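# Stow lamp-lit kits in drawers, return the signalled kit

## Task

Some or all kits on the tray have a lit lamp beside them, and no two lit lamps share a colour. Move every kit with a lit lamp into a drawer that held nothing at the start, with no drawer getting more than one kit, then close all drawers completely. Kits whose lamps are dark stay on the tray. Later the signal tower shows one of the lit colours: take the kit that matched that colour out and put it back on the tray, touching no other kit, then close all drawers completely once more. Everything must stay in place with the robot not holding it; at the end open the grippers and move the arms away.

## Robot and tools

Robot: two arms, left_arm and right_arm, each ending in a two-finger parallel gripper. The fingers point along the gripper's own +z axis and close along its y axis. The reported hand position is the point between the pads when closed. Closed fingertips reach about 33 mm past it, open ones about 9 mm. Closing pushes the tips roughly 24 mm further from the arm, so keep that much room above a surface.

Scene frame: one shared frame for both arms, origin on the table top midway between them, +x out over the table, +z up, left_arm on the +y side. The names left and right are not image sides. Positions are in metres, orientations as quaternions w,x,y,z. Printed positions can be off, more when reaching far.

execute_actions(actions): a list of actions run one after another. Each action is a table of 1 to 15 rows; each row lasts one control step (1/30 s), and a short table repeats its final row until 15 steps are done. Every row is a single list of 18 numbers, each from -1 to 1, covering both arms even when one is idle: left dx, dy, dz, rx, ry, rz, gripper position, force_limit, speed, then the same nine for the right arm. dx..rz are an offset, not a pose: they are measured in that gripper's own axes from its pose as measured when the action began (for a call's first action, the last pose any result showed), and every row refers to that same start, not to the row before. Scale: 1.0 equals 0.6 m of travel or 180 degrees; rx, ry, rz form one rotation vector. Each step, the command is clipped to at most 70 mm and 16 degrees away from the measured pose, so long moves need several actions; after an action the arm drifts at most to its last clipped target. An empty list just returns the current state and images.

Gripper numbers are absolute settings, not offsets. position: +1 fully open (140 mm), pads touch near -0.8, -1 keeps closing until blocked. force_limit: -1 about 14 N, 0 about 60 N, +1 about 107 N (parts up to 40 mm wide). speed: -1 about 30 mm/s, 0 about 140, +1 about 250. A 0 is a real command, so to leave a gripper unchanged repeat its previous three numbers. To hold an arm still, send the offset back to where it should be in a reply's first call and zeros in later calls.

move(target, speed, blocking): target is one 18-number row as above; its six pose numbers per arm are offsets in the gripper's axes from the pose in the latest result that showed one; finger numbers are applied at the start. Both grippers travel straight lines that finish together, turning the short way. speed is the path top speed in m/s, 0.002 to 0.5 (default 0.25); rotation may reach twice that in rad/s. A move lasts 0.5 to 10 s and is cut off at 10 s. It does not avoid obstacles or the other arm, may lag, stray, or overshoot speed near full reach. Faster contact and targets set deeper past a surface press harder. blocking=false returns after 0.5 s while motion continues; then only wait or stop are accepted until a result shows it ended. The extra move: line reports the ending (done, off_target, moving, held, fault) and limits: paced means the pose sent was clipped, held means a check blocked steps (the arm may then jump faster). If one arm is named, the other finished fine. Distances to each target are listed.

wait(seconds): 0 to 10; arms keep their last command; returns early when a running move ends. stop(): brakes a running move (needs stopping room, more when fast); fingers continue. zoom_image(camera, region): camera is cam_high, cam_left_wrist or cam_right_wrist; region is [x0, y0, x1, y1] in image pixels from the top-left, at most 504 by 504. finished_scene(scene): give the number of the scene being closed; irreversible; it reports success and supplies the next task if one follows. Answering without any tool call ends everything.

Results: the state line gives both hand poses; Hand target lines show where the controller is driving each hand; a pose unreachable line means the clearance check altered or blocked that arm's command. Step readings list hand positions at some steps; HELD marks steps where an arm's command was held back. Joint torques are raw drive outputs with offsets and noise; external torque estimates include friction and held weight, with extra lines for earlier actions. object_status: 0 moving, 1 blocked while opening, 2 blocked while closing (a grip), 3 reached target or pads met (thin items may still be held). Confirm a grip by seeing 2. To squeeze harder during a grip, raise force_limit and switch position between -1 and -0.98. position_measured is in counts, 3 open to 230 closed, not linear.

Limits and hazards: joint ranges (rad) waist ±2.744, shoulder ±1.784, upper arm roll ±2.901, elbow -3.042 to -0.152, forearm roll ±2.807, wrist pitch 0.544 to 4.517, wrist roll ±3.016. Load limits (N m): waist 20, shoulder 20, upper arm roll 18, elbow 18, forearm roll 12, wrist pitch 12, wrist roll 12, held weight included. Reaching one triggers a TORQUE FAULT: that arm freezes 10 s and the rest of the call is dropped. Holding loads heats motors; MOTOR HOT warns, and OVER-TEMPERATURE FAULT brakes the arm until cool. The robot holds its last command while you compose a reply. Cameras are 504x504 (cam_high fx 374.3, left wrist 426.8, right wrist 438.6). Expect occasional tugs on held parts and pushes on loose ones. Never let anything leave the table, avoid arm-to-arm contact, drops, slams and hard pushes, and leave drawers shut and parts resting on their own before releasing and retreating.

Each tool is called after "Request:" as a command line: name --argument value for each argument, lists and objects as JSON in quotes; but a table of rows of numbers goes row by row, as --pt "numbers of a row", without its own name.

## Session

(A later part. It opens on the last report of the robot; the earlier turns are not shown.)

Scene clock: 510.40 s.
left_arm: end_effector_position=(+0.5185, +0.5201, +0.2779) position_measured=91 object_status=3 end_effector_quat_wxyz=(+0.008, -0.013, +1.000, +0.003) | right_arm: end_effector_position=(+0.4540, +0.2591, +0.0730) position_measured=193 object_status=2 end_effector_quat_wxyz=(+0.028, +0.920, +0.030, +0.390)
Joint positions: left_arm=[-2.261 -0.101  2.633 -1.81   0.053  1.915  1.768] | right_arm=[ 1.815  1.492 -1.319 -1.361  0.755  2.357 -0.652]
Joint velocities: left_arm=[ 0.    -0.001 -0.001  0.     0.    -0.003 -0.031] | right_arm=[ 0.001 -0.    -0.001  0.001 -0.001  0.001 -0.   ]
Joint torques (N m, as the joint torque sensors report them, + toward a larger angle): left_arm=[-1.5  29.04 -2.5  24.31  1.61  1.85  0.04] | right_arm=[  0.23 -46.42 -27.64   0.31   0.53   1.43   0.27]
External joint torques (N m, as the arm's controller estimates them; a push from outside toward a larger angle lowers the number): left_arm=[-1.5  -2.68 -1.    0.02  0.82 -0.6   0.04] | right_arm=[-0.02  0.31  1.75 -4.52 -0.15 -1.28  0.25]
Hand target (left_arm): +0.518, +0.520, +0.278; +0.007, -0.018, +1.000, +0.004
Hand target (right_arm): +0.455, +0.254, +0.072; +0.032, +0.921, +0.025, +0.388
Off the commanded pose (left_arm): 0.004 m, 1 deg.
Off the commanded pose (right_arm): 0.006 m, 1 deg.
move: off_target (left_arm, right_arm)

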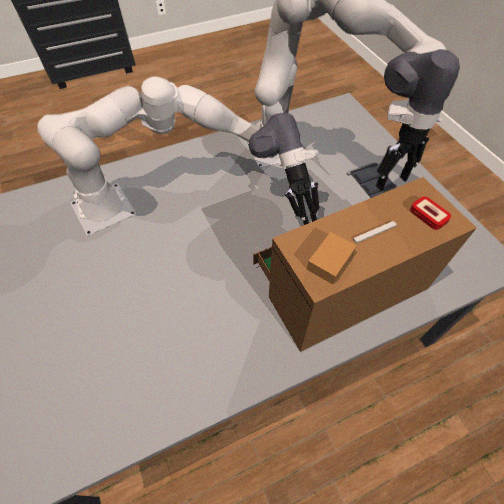

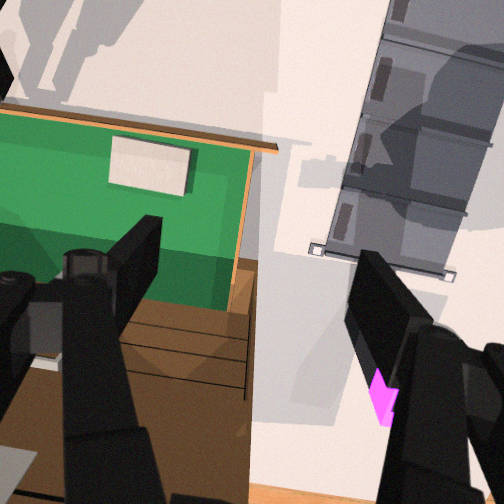

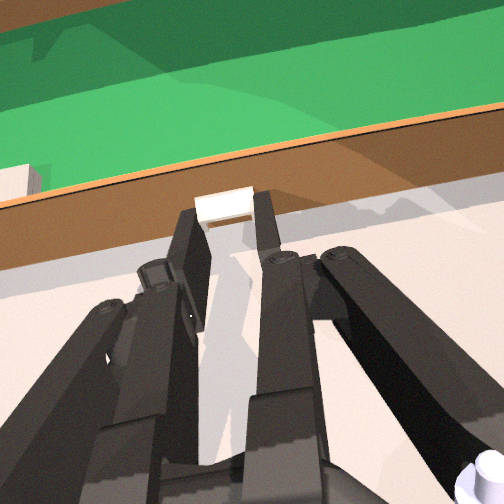

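Request:
move --target '[-0.022,-0.149,0.06,0,0,0,0.3,0,0,0,0.004,0,0,0,0,-1,0,-0.5]' --speed 0.15

Request:
move --target '[0,0,0.16,0,0,0,0.3,0,0,0,0,0,0,0,0,-1,0,-0.5]' --speed 0.12

Scene clock: 513.77 s.
left_arm: end_effector_position=(+0.5352, +0.4296, +0.2448) position_measured=91 object_status=3 end_effector_quat_wxyz=(+0.010, -0.007, +1.000, +0.000) | right_arm: end_effector_position=(+0.4540, +0.2589, +0.0730) position_measured=193 object_status=2 end_effector_quat_wxyz=(+0.026, +0.919, +0.030, +0.391)
Joint positions: left_arm=[-2.361 -0.12   2.576 -1.878  0.069  1.999  1.614] | right_arm=[ 1.819  1.49  -1.316 -1.369  0.755  2.367 -0.652]
Joint velocities: left_arm=[ 0.001  0.001 -0.002 -0.001  0.002  0.003 -0.032] | right_arm=[ 0.001 -0.    -0.     0.    -0.001  0.     0.001]
Joint torques (N m, as the joint torque sensors report them, + toward a larger angle): left_arm=[-0.87 28.28 -2.16 22.17  1.73  2.8  -0.16] | right_arm=[  0.64 -47.06 -27.53   1.85   0.45   2.13  -0.11]
External joint torques (N m, as the arm's controller estimates them; a push from outside toward a larger angle lowers the number): left_arm=[-0.77 -3.22 -0.08 -2.06  0.98  0.34 -0.16] | right_arm=[ 0.65 -0.84  1.72 -2.85 -0.25 -0.54 -0.13]
Hand target (left_arm): +0.536, +0.430, +0.243; +0.010, -0.012, +1.000, +0.002
Hand target (right_arm): +0.454, +0.257, +0.073; +0.028, +0.920, +0.030, +0.390
Off the commanded pose (left_arm): 0.004 m, 1 deg.
Off the commanded pose (right_arm): 0.002 m, 0 deg.
move: off_target (left_arm)

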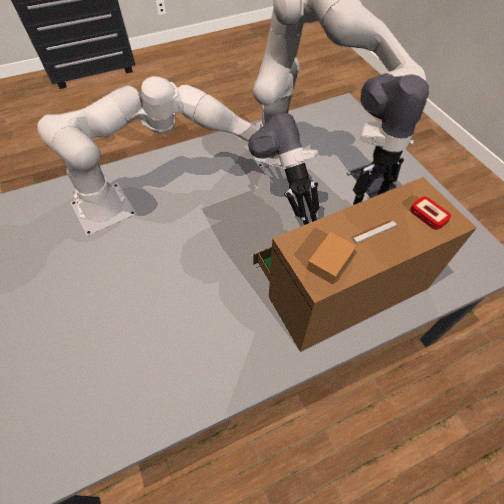

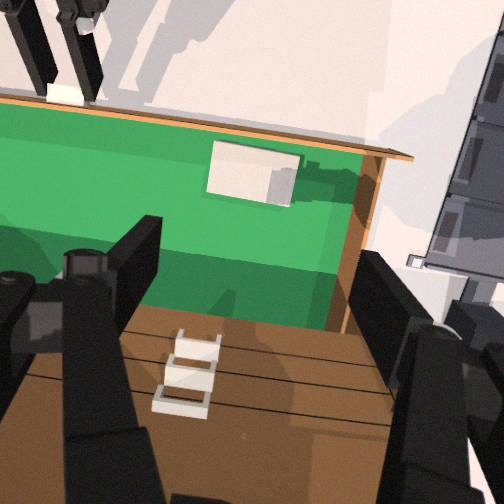

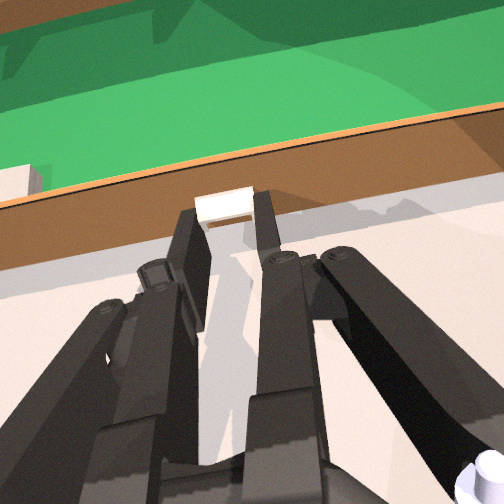

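Scene clock: 515.17 s.
left_arm: end_effector_position=(+0.5377, +0.4277, +0.1497) position_measured=91 object_status=3 end_effector_quat_wxyz=(+0.010, -0.004, +1.000, -0.003) | right_arm: end_effector_position=(+0.4540, +0.2590, +0.0730) position_measured=193 object_status=2 end_effector_quat_wxyz=(+0.026, +0.919, +0.030, +0.391)
Joint positions: left_arm=[-2.377 -0.232  2.588 -2.001  0.143  2.213  1.568] | right_arm=[ 1.819  1.49  -1.316 -1.369  0.755  2.367 -0.652]
Joint velocities: left_arm=[-0.001  0.     0.     0.     0.003  0.01  -0.012] | right_arm=[ 0.001  0.001 -0.001 -0.001  0.002 -0.001 -0.   ]
Joint torques (N m, as the joint torque sensors report them, + toward a larger angle): left_arm=[-1.14 31.42 -3.13 21.81  1.57  2.78 -0.04] | right_arm=[ -0.28 -45.2  -27.66   4.67   0.62   2.61   0.16]
External joint torques (N m, as the arm's controller estimates them; a push from outside toward a larger angle lowers the number): left_arm=[-0.94 -2.54  0.78 -1.12  0.9   0.31 -0.04] | right_arm=[-0.2   1.05  1.63  0.05 -0.08 -0.06  0.14]
Hand target (left_arm): +0.538, +0.428, +0.149; +0.011, -0.006, +1.000, -0.001
Hand target (right_arm): +0.454, +0.259, +0.073; +0.026, +0.919, +0.030, +0.391
Off the commanded pose (left_arm): 0.002 m, 0 deg.
Off the commanded pose (right_arm): 0.000 m, 0 deg.
move: done

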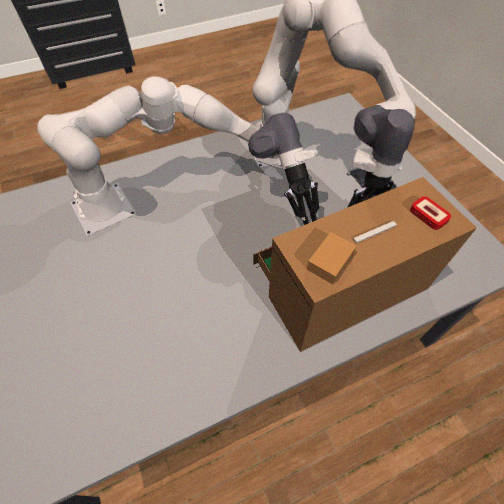

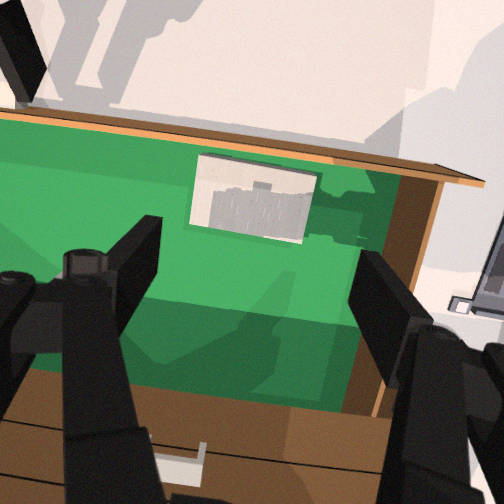

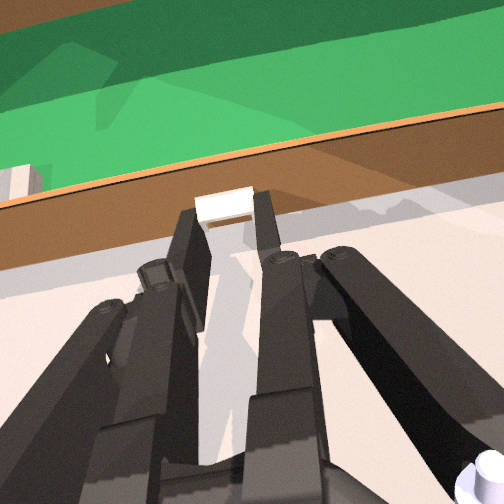

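Request:
move --target '[0.024,0,0.045,0,0,0,0.3,0,0,0,0,0,0,0,0,-1,0,-0.5]' --speed 0.06

Scene clock: 517.67 s.
left_arm: end_effector_position=(+0.5241, +0.4245, +0.1230) position_measured=91 object_status=3 end_effector_quat_wxyz=(+0.008, -0.004, +1.000, -0.005) | right_arm: end_effector_position=(+0.4540, +0.2590, +0.0730) position_measured=193 object_status=2 end_effector_quat_wxyz=(+0.026, +0.919, +0.030, +0.391)
Joint positions: left_arm=[-2.376 -0.232  2.594 -2.076  0.145  2.286  1.565] | right_arm=[ 1.819  1.49  -1.316 -1.369  0.755  2.367 -0.652]
Joint velocities: left_arm=[ 0.     0.     0.002 -0.001  0.001  0.011 -0.002] | right_arm=[-0.001  0.     0.001  0.    -0.     0.001 -0.   ]
Joint torques (N m, as the joint torque sensors report them, + toward a larger angle): left_arm=[ 1.17 31.12 -3.58 20.19  1.6   2.8   0.2 ] | right_arm=[ -0.38 -44.73 -27.68   4.83   0.66   2.62   0.14]
External joint torques (N m, as the arm's controller estimates them; a push from outside toward a larger angle lowers the number): left_arm=[ 1.14 -2.22  0.04 -2.09  0.97  0.34  0.2 ] | right_arm=[-0.5   1.52  1.52  0.08 -0.04 -0.05  0.12]
Hand target (left_arm): +0.524, +0.427, +0.122; +0.010, -0.004, +1.000, -0.003
Hand target (right_arm): +0.454, +0.259, +0.073; +0.026, +0.919, +0.030, +0.391
Off the commanded pose (left_arm): 0.003 m, 0 deg.
Off the commanded pose (right_arm): 0.000 m, 0 deg.
move: done

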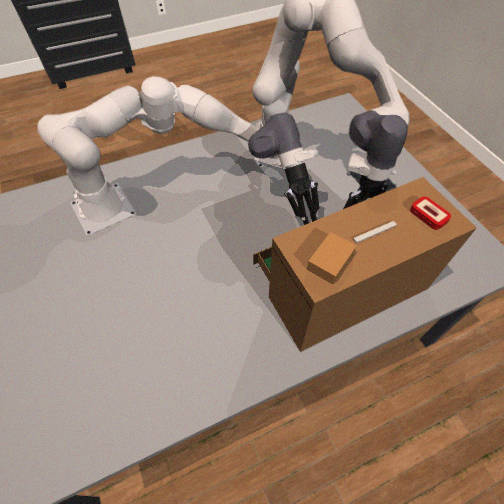

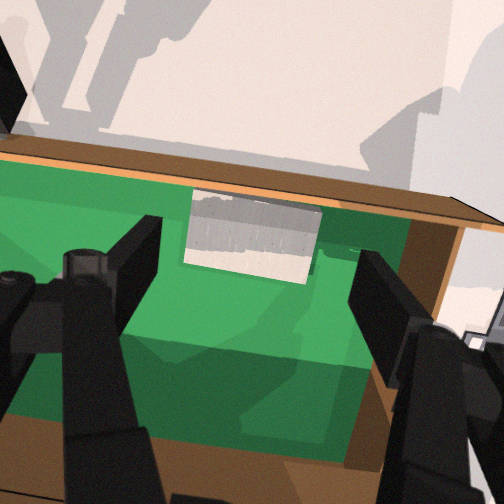

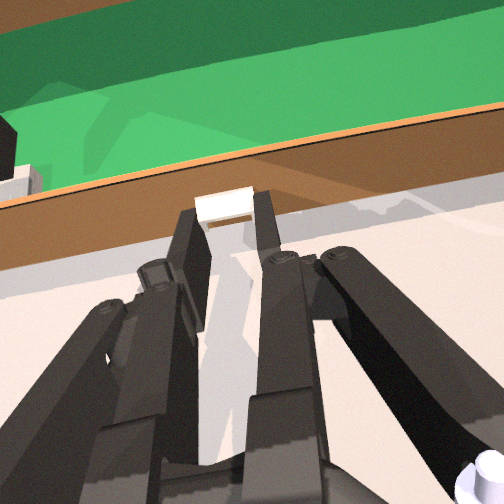

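Request:
move --target '[0,0,0.058,0,0,0,0.3,0,0,0,0,0,0,0,0,-1,0,-0.5]' --speed 0.04

Request:
move --target '[0,0,0,0,0,0,-1,0,0,0,0,0,0,0,0,-1,0,-0.5]'

Request:
move --target '[0,0,-0.15,0,0,0,-1,0,0,0,0,0,0,0,0,-1,0,-0.5]' --speed 0.12

Scene clock: 520.33 s.
left_arm: end_effector_position=(+0.5246, +0.4237, +0.0894) position_measured=91 object_status=3 end_effector_quat_wxyz=(+0.008, -0.002, +1.000, -0.006) | right_arm: end_effector_position=(+0.4540, +0.2590, +0.0730) position_measured=193 object_status=2 end_effector_quat_wxyz=(+0.026, +0.919, +0.030, +0.391)
Joint positions: left_arm=[-2.391 -0.293  2.612 -2.094  0.187  2.354  1.541] | right_arm=[ 1.819  1.49  -1.316 -1.369  0.755  2.367 -0.652]
Joint velocities: left_arm=[-0.003  0.001  0.002  0.001  0.005  0.016 -0.013] | right_arm=[ 0.001 -0.    -0.001  0.001 -0.     0.001 -0.001]
Joint torques (N m, as the joint torque sensors report them, + toward a larger angle): left_arm=[-1.13 31.61 -3.9  19.53  1.51  2.8  -0.09] | right_arm=[ -0.51 -44.87 -27.72   4.75   0.62   2.6    0.12]
External joint torques (N m, as the arm's controller estimates them; a push from outside toward a larger angle lowers the number): left_arm=[-1.3  -3.13  0.39 -2.01  0.93  0.34 -0.08] | right_arm=[-0.4   1.48  1.66  0.1  -0.08 -0.08  0.1 ]
Hand target (left_arm): +0.525, +0.424, +0.088; +0.009, -0.004, +1.000, -0.005
Hand target (right_arm): +0.454, +0.259, +0.073; +0.026, +0.919, +0.030, +0.391
Off the commanded pose (left_arm): 0.001 m, 0 deg.
Off the commanded pose (right_arm): 0.000 m, 0 deg.
move: done

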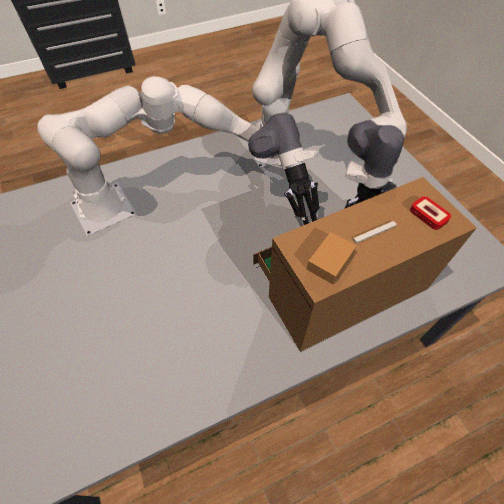

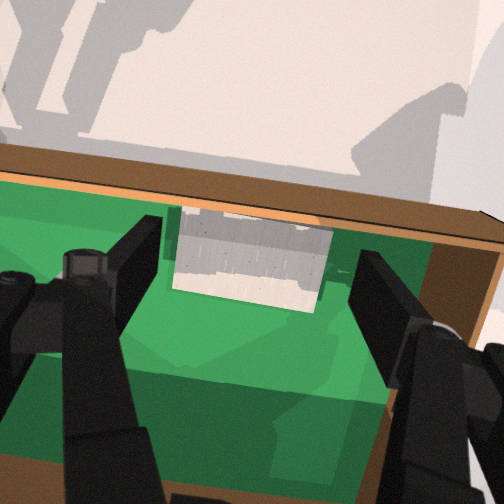

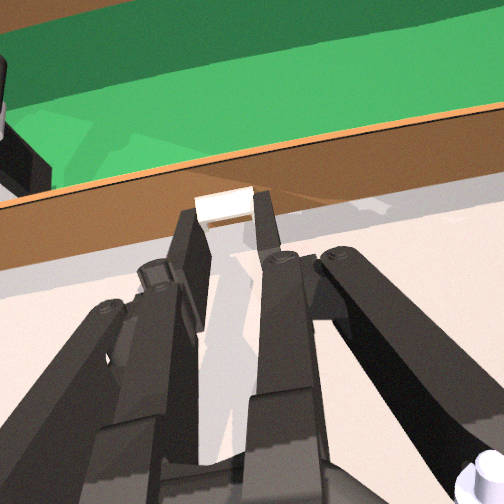

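Scene clock: 520.83 s.
left_arm: end_effector_position=(+0.5249, +0.4238, +0.0899) position_measured=134 object_status=2 end_effector_quat_wxyz=(+0.008, -0.002, +1.000, -0.006) | right_arm: end_effector_position=(+0.4540, +0.2590, +0.0729) position_measured=193 object_status=2 end_effector_quat_wxyz=(+0.026, +0.919, +0.030, +0.391)
Joint positions: left_arm=[-2.391 -0.292  2.612 -2.094  0.187  2.354  1.541] | right_arm=[ 1.819  1.49  -1.316 -1.369  0.755  2.368 -0.652]
Joint velocities: left_arm=[ 0.001  0.001  0.001 -0.001 -0.    -0.001  0.001] | right_arm=[ 0.001 -0.001 -0.001 -0.     0.     0.     0.002]
Joint torques (N m, as the joint torque sensors report them, + toward a larger angle): left_arm=[ 0.83 32.3  -5.44 20.59  0.46  2.37  0.09] | right_arm=[ -0.37 -45.19 -27.85   4.81   0.64   2.65   0.08]
External joint torques (N m, as the arm's controller estimates them; a push from outside toward a larger angle lowers the number): left_arm=[ 0.78 -2.45 -1.05 -0.96 -0.13 -0.1   0.09] | right_arm=[-0.45  1.26  1.55  0.05 -0.07 -0.04  0.06]
Hand target (left_arm): +0.525, +0.424, +0.089; +0.008, -0.002, +1.000, -0.006
Hand target (right_arm): +0.454, +0.259, +0.073; +0.026, +0.919, +0.030, +0.391
Off the commanded pose (left_arm): 0.001 m, 0 deg.
Off the commanded pose (right_arm): 0.000 m, 0 deg.
move: done

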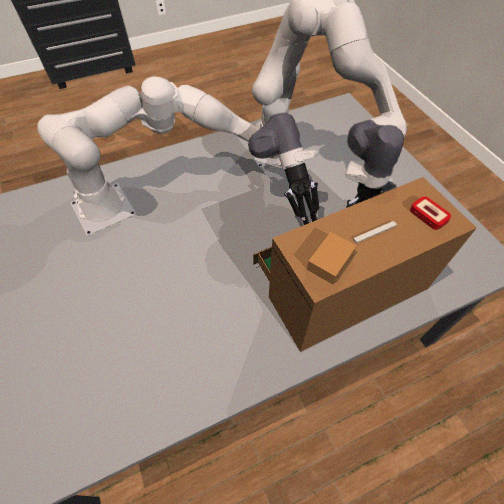

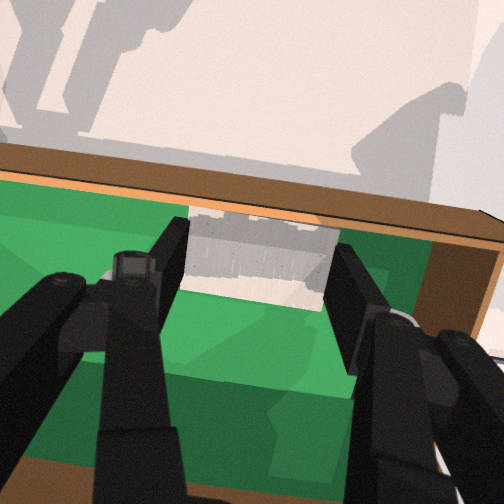

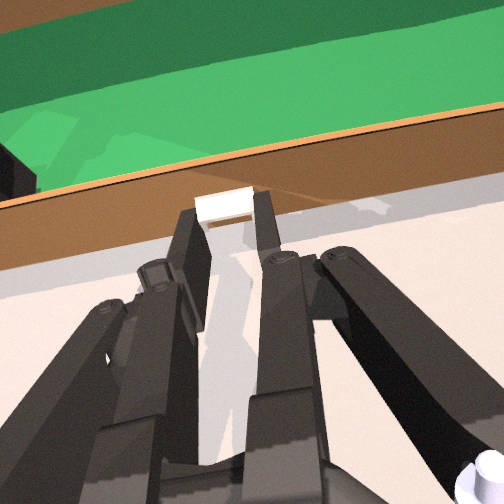

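Scene clock: 522.17 s.
left_arm: end_effector_position=(+0.5224, +0.4262, +0.1786) position_measured=134 object_status=2 end_effector_quat_wxyz=(+0.007, -0.005, +1.000, -0.003) | right_arm: end_effector_position=(+0.4540, +0.2590, +0.0729) position_measured=193 object_status=2 end_effector_quat_wxyz=(+0.026, +0.919, +0.030, +0.391)
Joint positions: left_arm=[-2.359 -0.147  2.579 -2.022  0.085  2.16   1.605] | right_arm=[ 1.819  1.49  -1.316 -1.369  0.755  2.368 -0.652]
Joint velocities: left_arm=[-0.    -0.    -0.    -0.001 -0.001 -0.011  0.014] | right_arm=[-0.001  0.    -0.001  0.    -0.001 -0.001 -0.001]
Joint torques (N m, as the joint torque sensors report them, + toward a larger angle): left_arm=[ 1.7  30.68 -3.28 23.22 -0.45  1.94  0.28] | right_arm=[ -0.32 -44.97 -27.62   4.76   0.61   2.63   0.1 ]
External joint torques (N m, as the arm's controller estimates them; a push from outside toward a larger angle lowers the number): left_arm=[ 1.84 -0.77 -0.78 -0.09 -1.14 -0.5   0.28] | right_arm=[-0.16  1.34  1.71  0.16 -0.09 -0.03  0.08]
Hand target (left_arm): +0.522, +0.426, +0.180; +0.007, -0.003, +1.000, -0.005
Hand target (right_arm): +0.454, +0.259, +0.073; +0.026, +0.919, +0.030, +0.391
Off the commanded pose (left_arm): 0.002 m, 0 deg.
Off the commanded pose (right_arm): 0.000 m, 0 deg.
move: done

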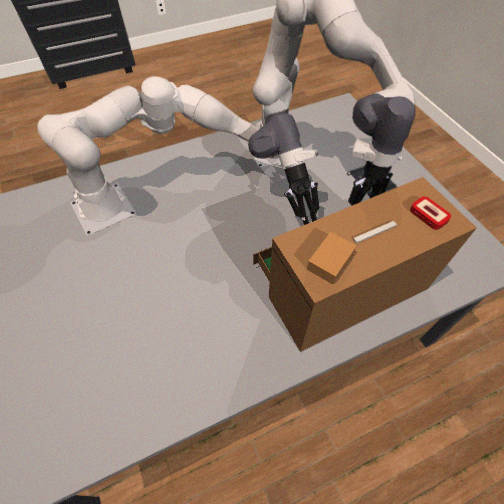

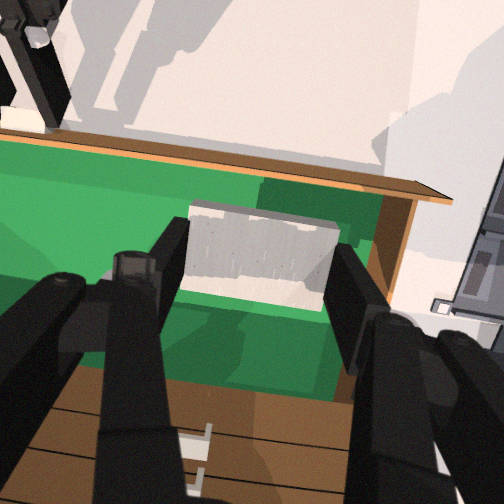

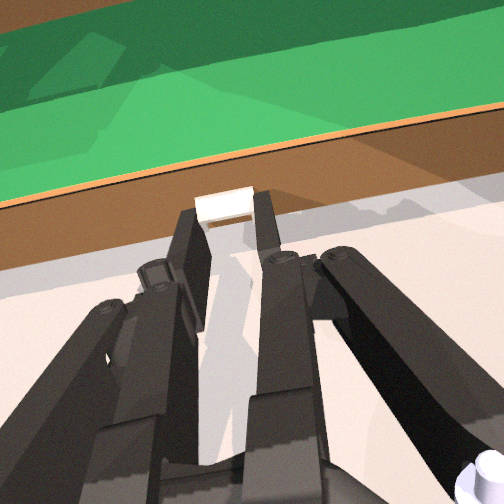

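Request:
move --target '[0.19,0.425,0.05,0,0,0,-1,0,0,0.16,-0.01,0.174,0,0,0,-1,0,-0.5]' --speed 0.16

Request:
move --target '[0,0,0.12,0,0,0,-1,0,0,0.006,0,0.006,0,0,0,-1,0,-0.5]' --speed 0.1

Scene clock: 526.77 s.
left_arm: end_effector_position=(+0.4029, +0.6788, +0.1401) position_measured=134 object_status=2 end_effector_quat_wxyz=(+0.000, -0.010, +1.000, -0.005) | right_arm: end_effector_position=(+0.5942, +0.2658, +0.0675) position_measured=193 object_status=2 end_effector_quat_wxyz=(+0.034, +0.922, +0.026, +0.384)
Joint positions: left_arm=[-2.023 -0.122  2.75  -2.142  0.049  2.25   2.115] | right_arm=[ 1.24   1.591 -1.338 -0.634  0.694  2.193 -0.579]
Joint velocities: left_arm=[ 0.     0.    -0.001  0.002 -0.002  0.001  0.029] | right_arm=[-0.01   0.005 -0.006  0.02  -0.    -0.01   0.017]
Joint torques (N m, as the joint torque sensors report them, + toward a larger angle): left_arm=[ 0.68 29.95 -1.96 23.17  0.73  2.89  0.21] | right_arm=[ -1.9  -50.58 -13.9    9.09   0.79   5.97   0.22]
External joint torques (N m, as the arm's controller estimates them; a push from outside toward a larger angle lowers the number): left_arm=[ 0.72 -2.3  -0.58  0.59  0.08  0.47  0.21] | right_arm=[-1.77  7.11  2.8   4.02  0.47  3.45  0.19]
Hand target (left_arm): +0.405, +0.681, +0.141; +0.003, -0.004, +1.000, -0.003
Hand target (right_arm): +0.593, +0.272, +0.064; +0.026, +0.921, +0.031, +0.387
Off the commanded pose (left_arm): 0.006 m, 1 deg.
Off the commanded pose (right_arm): 0.004 m, 1 deg.
move: off_target (left_arm, right_arm)

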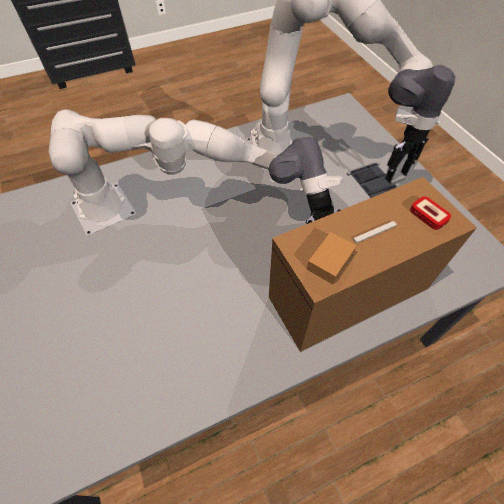

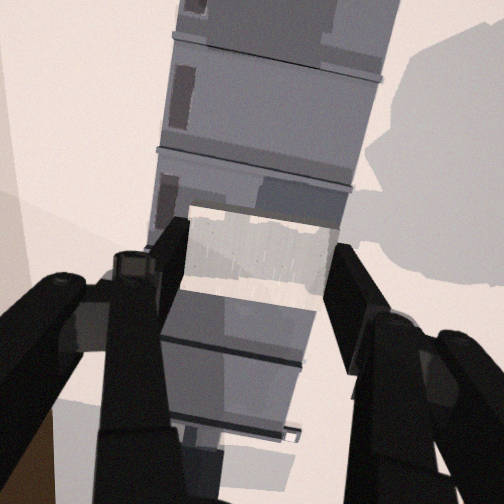

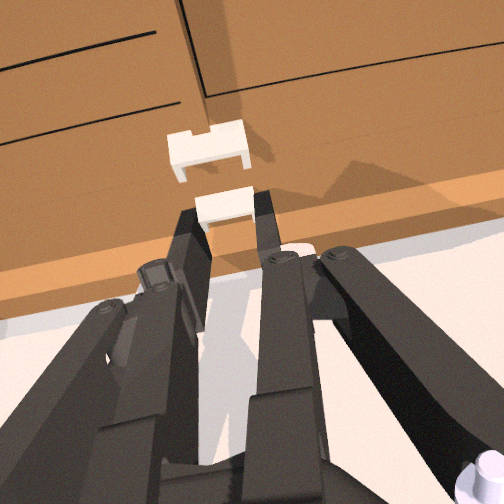

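Scene clock: 528.03 s.
left_arm: end_effector_position=(+0.4035, +0.6764, +0.0680) position_measured=134 object_status=2 end_effector_quat_wxyz=(+0.001, -0.008, +1.000, -0.008) | right_arm: end_effector_position=(+0.5936, +0.2661, +0.0675) position_measured=193 object_status=2 end_effector_quat_wxyz=(+0.037, +0.925, +0.025, +0.378)
Joint positions: left_arm=[-2.038 -0.248  2.767 -2.191  0.114  2.411  2.074] | right_arm=[ 1.185  1.599 -1.348 -0.534  0.692  2.142 -0.558]
Joint velocities: left_arm=[ 0.     0.     0.    -0.001  0.004  0.011 -0.014] | right_arm=[-0.018  0.005 -0.007  0.031  0.001 -0.014  0.013]
Joint torques (N m, as the joint torque sensors report them, + toward a larger angle): left_arm=[-0.76 32.73 -1.98 19.4   1.46  2.8  -0.12] | right_arm=[ -4.66 -51.65 -14.88   5.47  -0.52   5.28   0.1 ]
External joint torques (N m, as the arm's controller estimates them; a push from outside toward a larger angle lowers the number): left_arm=[-0.73 -1.9   0.65 -1.31  0.9   0.41 -0.12] | right_arm=[-4.6   6.75 -0.37  0.47 -0.72  2.79  0.07]
Hand target (left_arm): +0.405, +0.677, +0.068; +0.002, -0.010, +1.000, -0.006
Hand target (right_arm): +0.599, +0.266, +0.067; +0.034, +0.923, +0.026, +0.383
Off the commanded pose (left_arm): 0.002 m, 0 deg.
Off the commanded pose (right_arm): 0.006 m, 1 deg.
move: off_target (right_arm)

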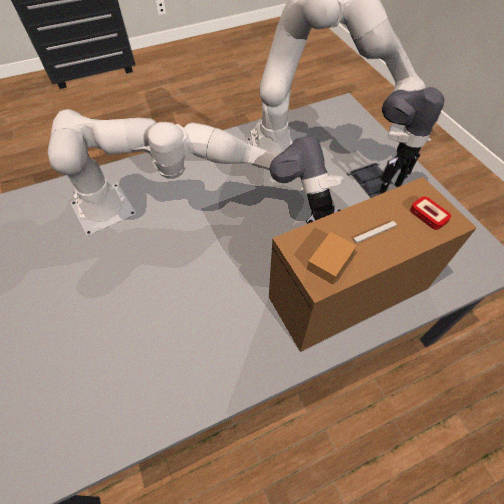

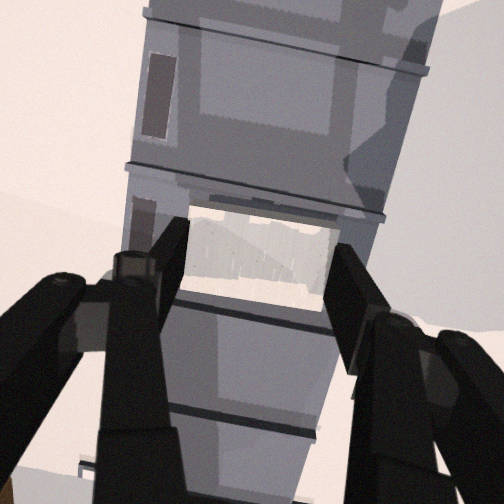

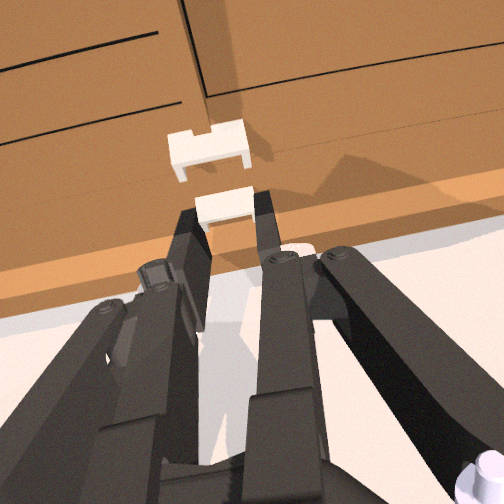

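Request:
move --target '[-0.005,0.01,0.036,0,0,0,-1,0,0,0,0,0,0,0,0,-0.1,0,0]' --speed 0.03

Request:
move --target '[0,0,0,0,0,0,0.2,0,0,-0.03,0,-0.08,0,0,0,-0.1,0,0]' --speed 0.1

Request:
move --target '[0,0,-0.25,0,0,0,0.2,0,0,0.0,0.35,-0.25,0,-0.245,0,-0.1,0,0]'

Scene clock: 531.00 s.
left_arm: end_effector_position=(+0.4100, +0.6837, +0.0549) position_measured=134 object_status=2 end_effector_quat_wxyz=(+0.005, -0.007, +1.000, -0.005) | right_arm: end_effector_position=(+0.5934, +0.2659, +0.0674) position_measured=141 object_status=3 end_effector_quat_wxyz=(+0.037, +0.925, +0.024, +0.378)
Joint positions: left_arm=[-2.041 -0.291  2.775 -2.173  0.14   2.444  2.064] | right_arm=[ 1.184  1.599 -1.348 -0.531  0.692  2.14  -0.556]
Joint velocities: left_arm=[-0.001 -0.003 -0.001 -0.001  0.004  0.004 -0.004] | right_arm=[ 0.     0.001  0.001 -0.    -0.001 -0.     0.002]
Joint torques (N m, as the joint torque sensors report them, + toward a larger angle): left_arm=[-0.07 24.12 -0.93 17.44  1.85  3.12 -0.08] | right_arm=[ -0.44 -56.39 -12.68   4.95   0.17   2.67   0.03]
External joint torques (N m, as the arm's controller estimates them; a push from outside toward a larger angle lowers the number): left_arm=[  0.   -11.53   2.12  -2.91   1.3    0.72  -0.07] | right_arm=[-0.49  2.05  1.75 -0.19 -0.03  0.17  0.  ]
Hand target (left_arm): +0.407, +0.682, +0.046; +0.001, -0.008, +1.000, -0.008
Hand target (right_arm): +0.594, +0.266, +0.067; +0.037, +0.925, +0.025, +0.378
Off the commanded pose (left_arm): 0.009 m, 1 deg.
Off the commanded pose (right_arm): 0.000 m, 0 deg.
move: off_target (left_arm)

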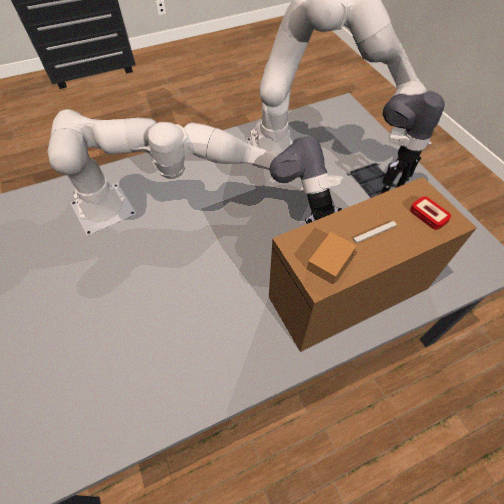

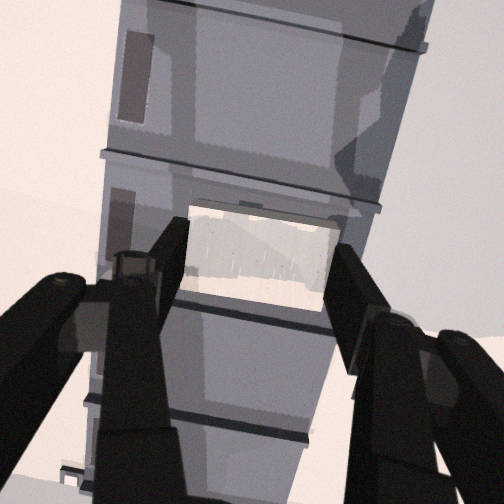

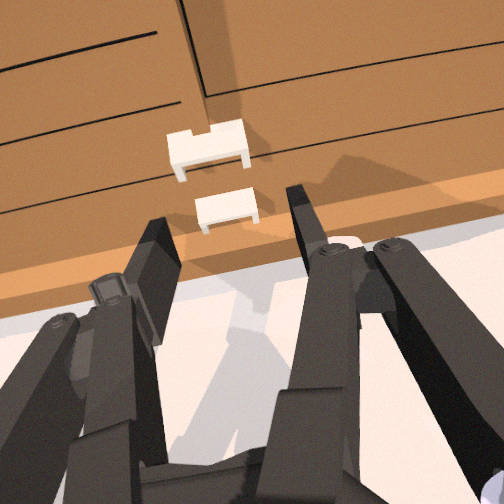

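Scene clock: 532.10 s.
left_arm: end_effector_position=(+0.4101, +0.6837, +0.0551) position_measured=104 object_status=3 end_effector_quat_wxyz=(+0.005, -0.007, +1.000, -0.005) | right_arm: end_effector_position=(+0.5488, +0.2632, +0.0908) position_measured=141 object_status=3 end_effector_quat_wxyz=(+0.038, +0.924, +0.016, +0.380)
Joint positions: left_arm=[-2.041 -0.291  2.775 -2.173  0.14   2.444  2.064] | right_arm=[ 1.481  1.514 -1.335 -0.968  0.719  2.235 -0.637]
Joint velocities: left_arm=[ 0.001  0.001 -0.001  0.     0.002 -0.    -0.001] | right_arm=[ 0.005 -0.005  0.006 -0.008 -0.     0.024 -0.03 ]
Joint torques (N m, as the joint torque sensors report them, + toward a larger angle): left_arm=[ 0.55 32.92 -3.27 19.39  0.45  2.41  0.11] | right_arm=[  1.66 -53.52 -20.45   3.6    0.58   2.95  -0.18]
External joint torques (N m, as the arm's controller estimates them; a push from outside toward a larger angle lowers the number): left_arm=[ 0.48 -2.91 -0.34 -1.11 -0.1  -0.02  0.11] | right_arm=[ 1.39  0.07  3.   -1.92  0.15  0.31 -0.2 ]
Hand target (left_arm): +0.410, +0.684, +0.055; +0.005, -0.007, +1.000, -0.005
Hand target (right_arm): +0.547, +0.266, +0.091; +0.037, +0.924, +0.024, +0.380
Off the commanded pose (left_arm): 0.000 m, 0 deg.
Off the commanded pose (right_arm): 0.005 m, 1 deg.
move: off_target (right_arm)

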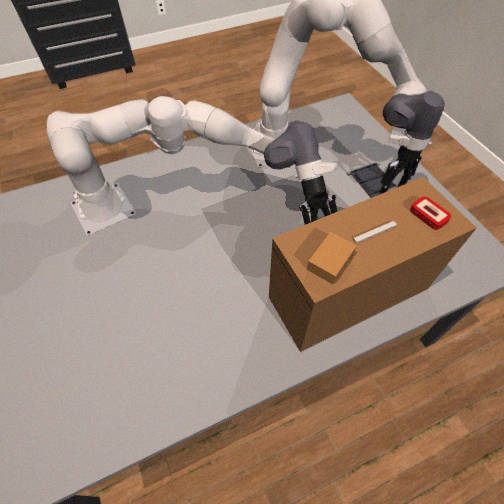

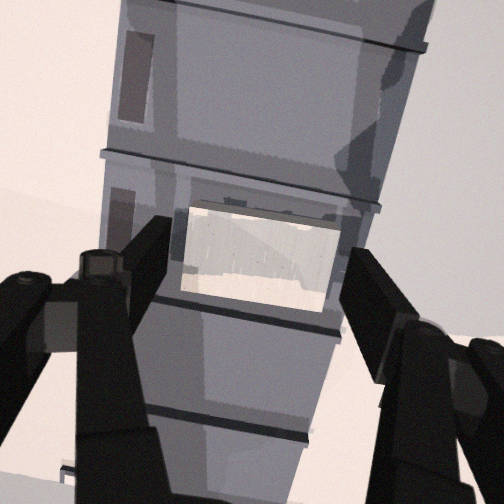

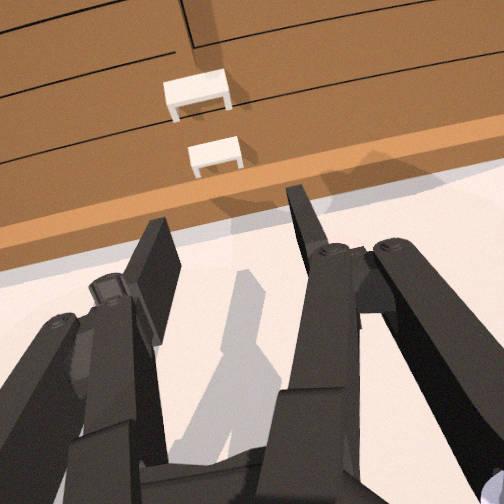

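Scene clock: 534.37 s.
left_arm: end_effector_position=(+0.4066, +0.6856, +0.2045) position_measured=104 object_status=3 end_effector_quat_wxyz=(+0.002, -0.008, +1.000, -0.001) | right_arm: end_effector_position=(+0.4401, +0.0643, +0.2104) position_measured=141 object_status=3 end_effector_quat_wxyz=(+0.039, +0.999, -0.002, +0.003)
Joint positions: left_arm=[-2.016 -0.055  2.75  -2.046  0.019  2.099  2.146] | right_arm=[ 1.533  0.79  -1.219 -1.463  0.669  1.711 -1.117]
Joint velocities: left_arm=[-0.     0.001 -0.001  0.     0.    -0.007  0.005] | right_arm=[ 0.    -0.001 -0.001 -0.    -0.    -0.011 -0.016]
Joint torques (N m, as the joint torque sensors report them, + toward a larger angle): left_arm=[ 1.74 28.85 -0.48 24.23 -0.38  1.88  0.28] | right_arm=[ -1.44 -38.08 -17.3   19.01  -0.32   2.23  -0.23]
External joint torques (N m, as the arm's controller estimates them; a push from outside toward a larger angle lowers the number): left_arm=[ 1.76 -2.39  0.16  0.48 -1.12 -0.55  0.28] | right_arm=[-1.27  0.49  2.92  0.91 -1.   -0.21 -0.24]
Hand target (left_arm): +0.406, +0.686, +0.205; +0.003, -0.008, +1.000, -0.003
Hand target (right_arm): +0.439, +0.063, +0.210; +0.041, +0.999, +0.005, +0.001
Off the commanded pose (left_arm): 0.002 m, 1 deg.
Off the commanded pose (right_arm): 0.005 m, 0 deg.
move: off_target (right_arm)

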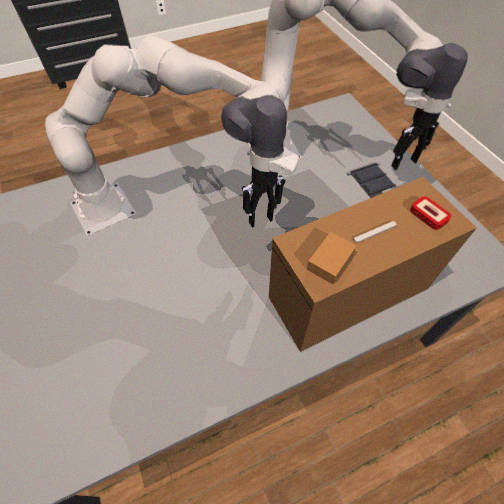

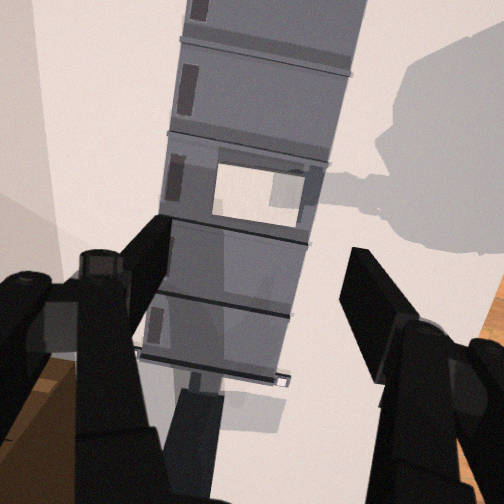

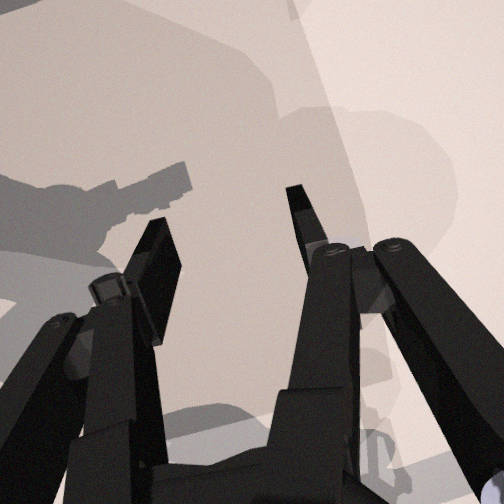

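Request:
move --target '[0.1,0,-0.1,0,0,0,0.2,0,0,0,0.3,-0.1,0,0,0,-0.1,0,0]'

Request:
finished_scene --scene 1

Scene clock: 537.30 s.
left_arm: end_effector_position=(+0.3461, +0.6870, +0.2643) position_measured=104 object_status=3 end_effector_quat_wxyz=(+0.001, -0.012, +1.000, +0.002) | right_arm: end_effector_position=(+0.4367, -0.1076, +0.2851) position_measured=141 object_status=3 end_effector_quat_wxyz=(+0.036, +0.999, -0.007, +0.003)
Joint positions: left_arm=[-1.986  0.147  2.807 -2.112 -0.05   1.977  2.258] | right_arm=[ 1.922  0.496 -1.672 -1.868  0.433  1.77  -1.273]
Joint velocities: left_arm=[ 0.002 -0.001 -0.     0.001 -0.    -0.004  0.017] | right_arm=[ 0.002 -0.009 -0.005 -0.002 -0.008  0.012 -0.02 ]
Joint torques (N m, as the joint torque sensors report them, + toward a larger angle): left_arm=[-0.07 23.92  1.83 22.39 -0.38  1.89  0.28] | right_arm=[  0.61 -13.91 -15.16  20.05  -0.22   2.78  -0.32]
External joint torques (N m, as the arm's controller estimates them; a push from outside toward a larger angle lowers the number): left_arm=[-0.11 -1.25  0.44 -1.7  -1.18 -0.52  0.28] | right_arm=[ 0.54 -0.12  0.06 -1.6  -0.94  0.29 -0.32]
Hand target (left_arm): +0.345, +0.685, +0.264; +0.000, -0.008, +1.000, -0.001
Hand target (right_arm): +0.438, -0.109, +0.285; +0.037, +0.999, -0.001, +0.004
Off the commanded pose (left_arm): 0.002 m, 1 deg.
Off the commanded pose (right_arm): 0.004 m, 1 deg.
move: off_target (right_arm)

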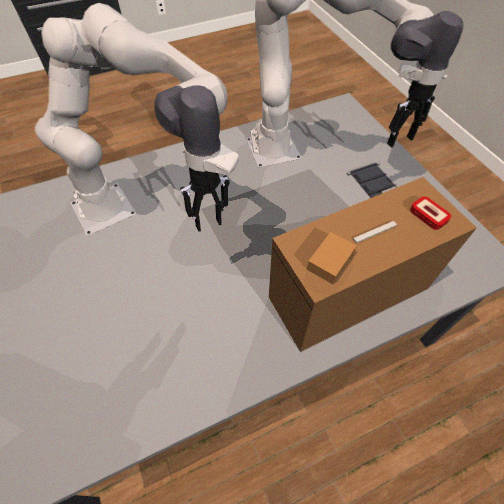

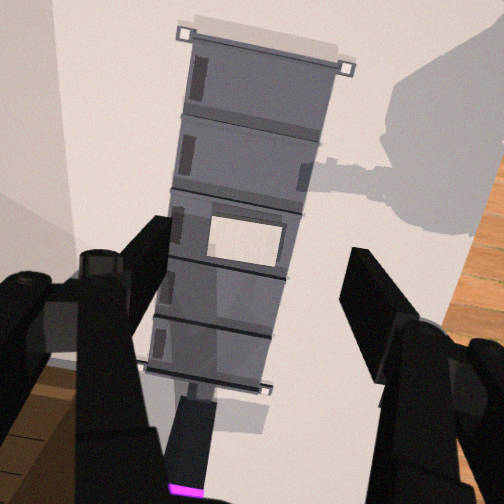

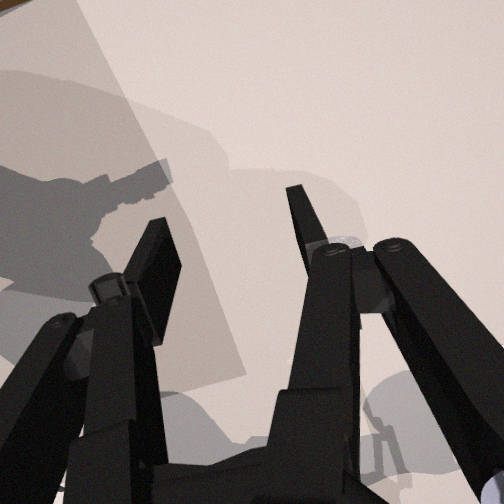

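The scene is finished: the task was done.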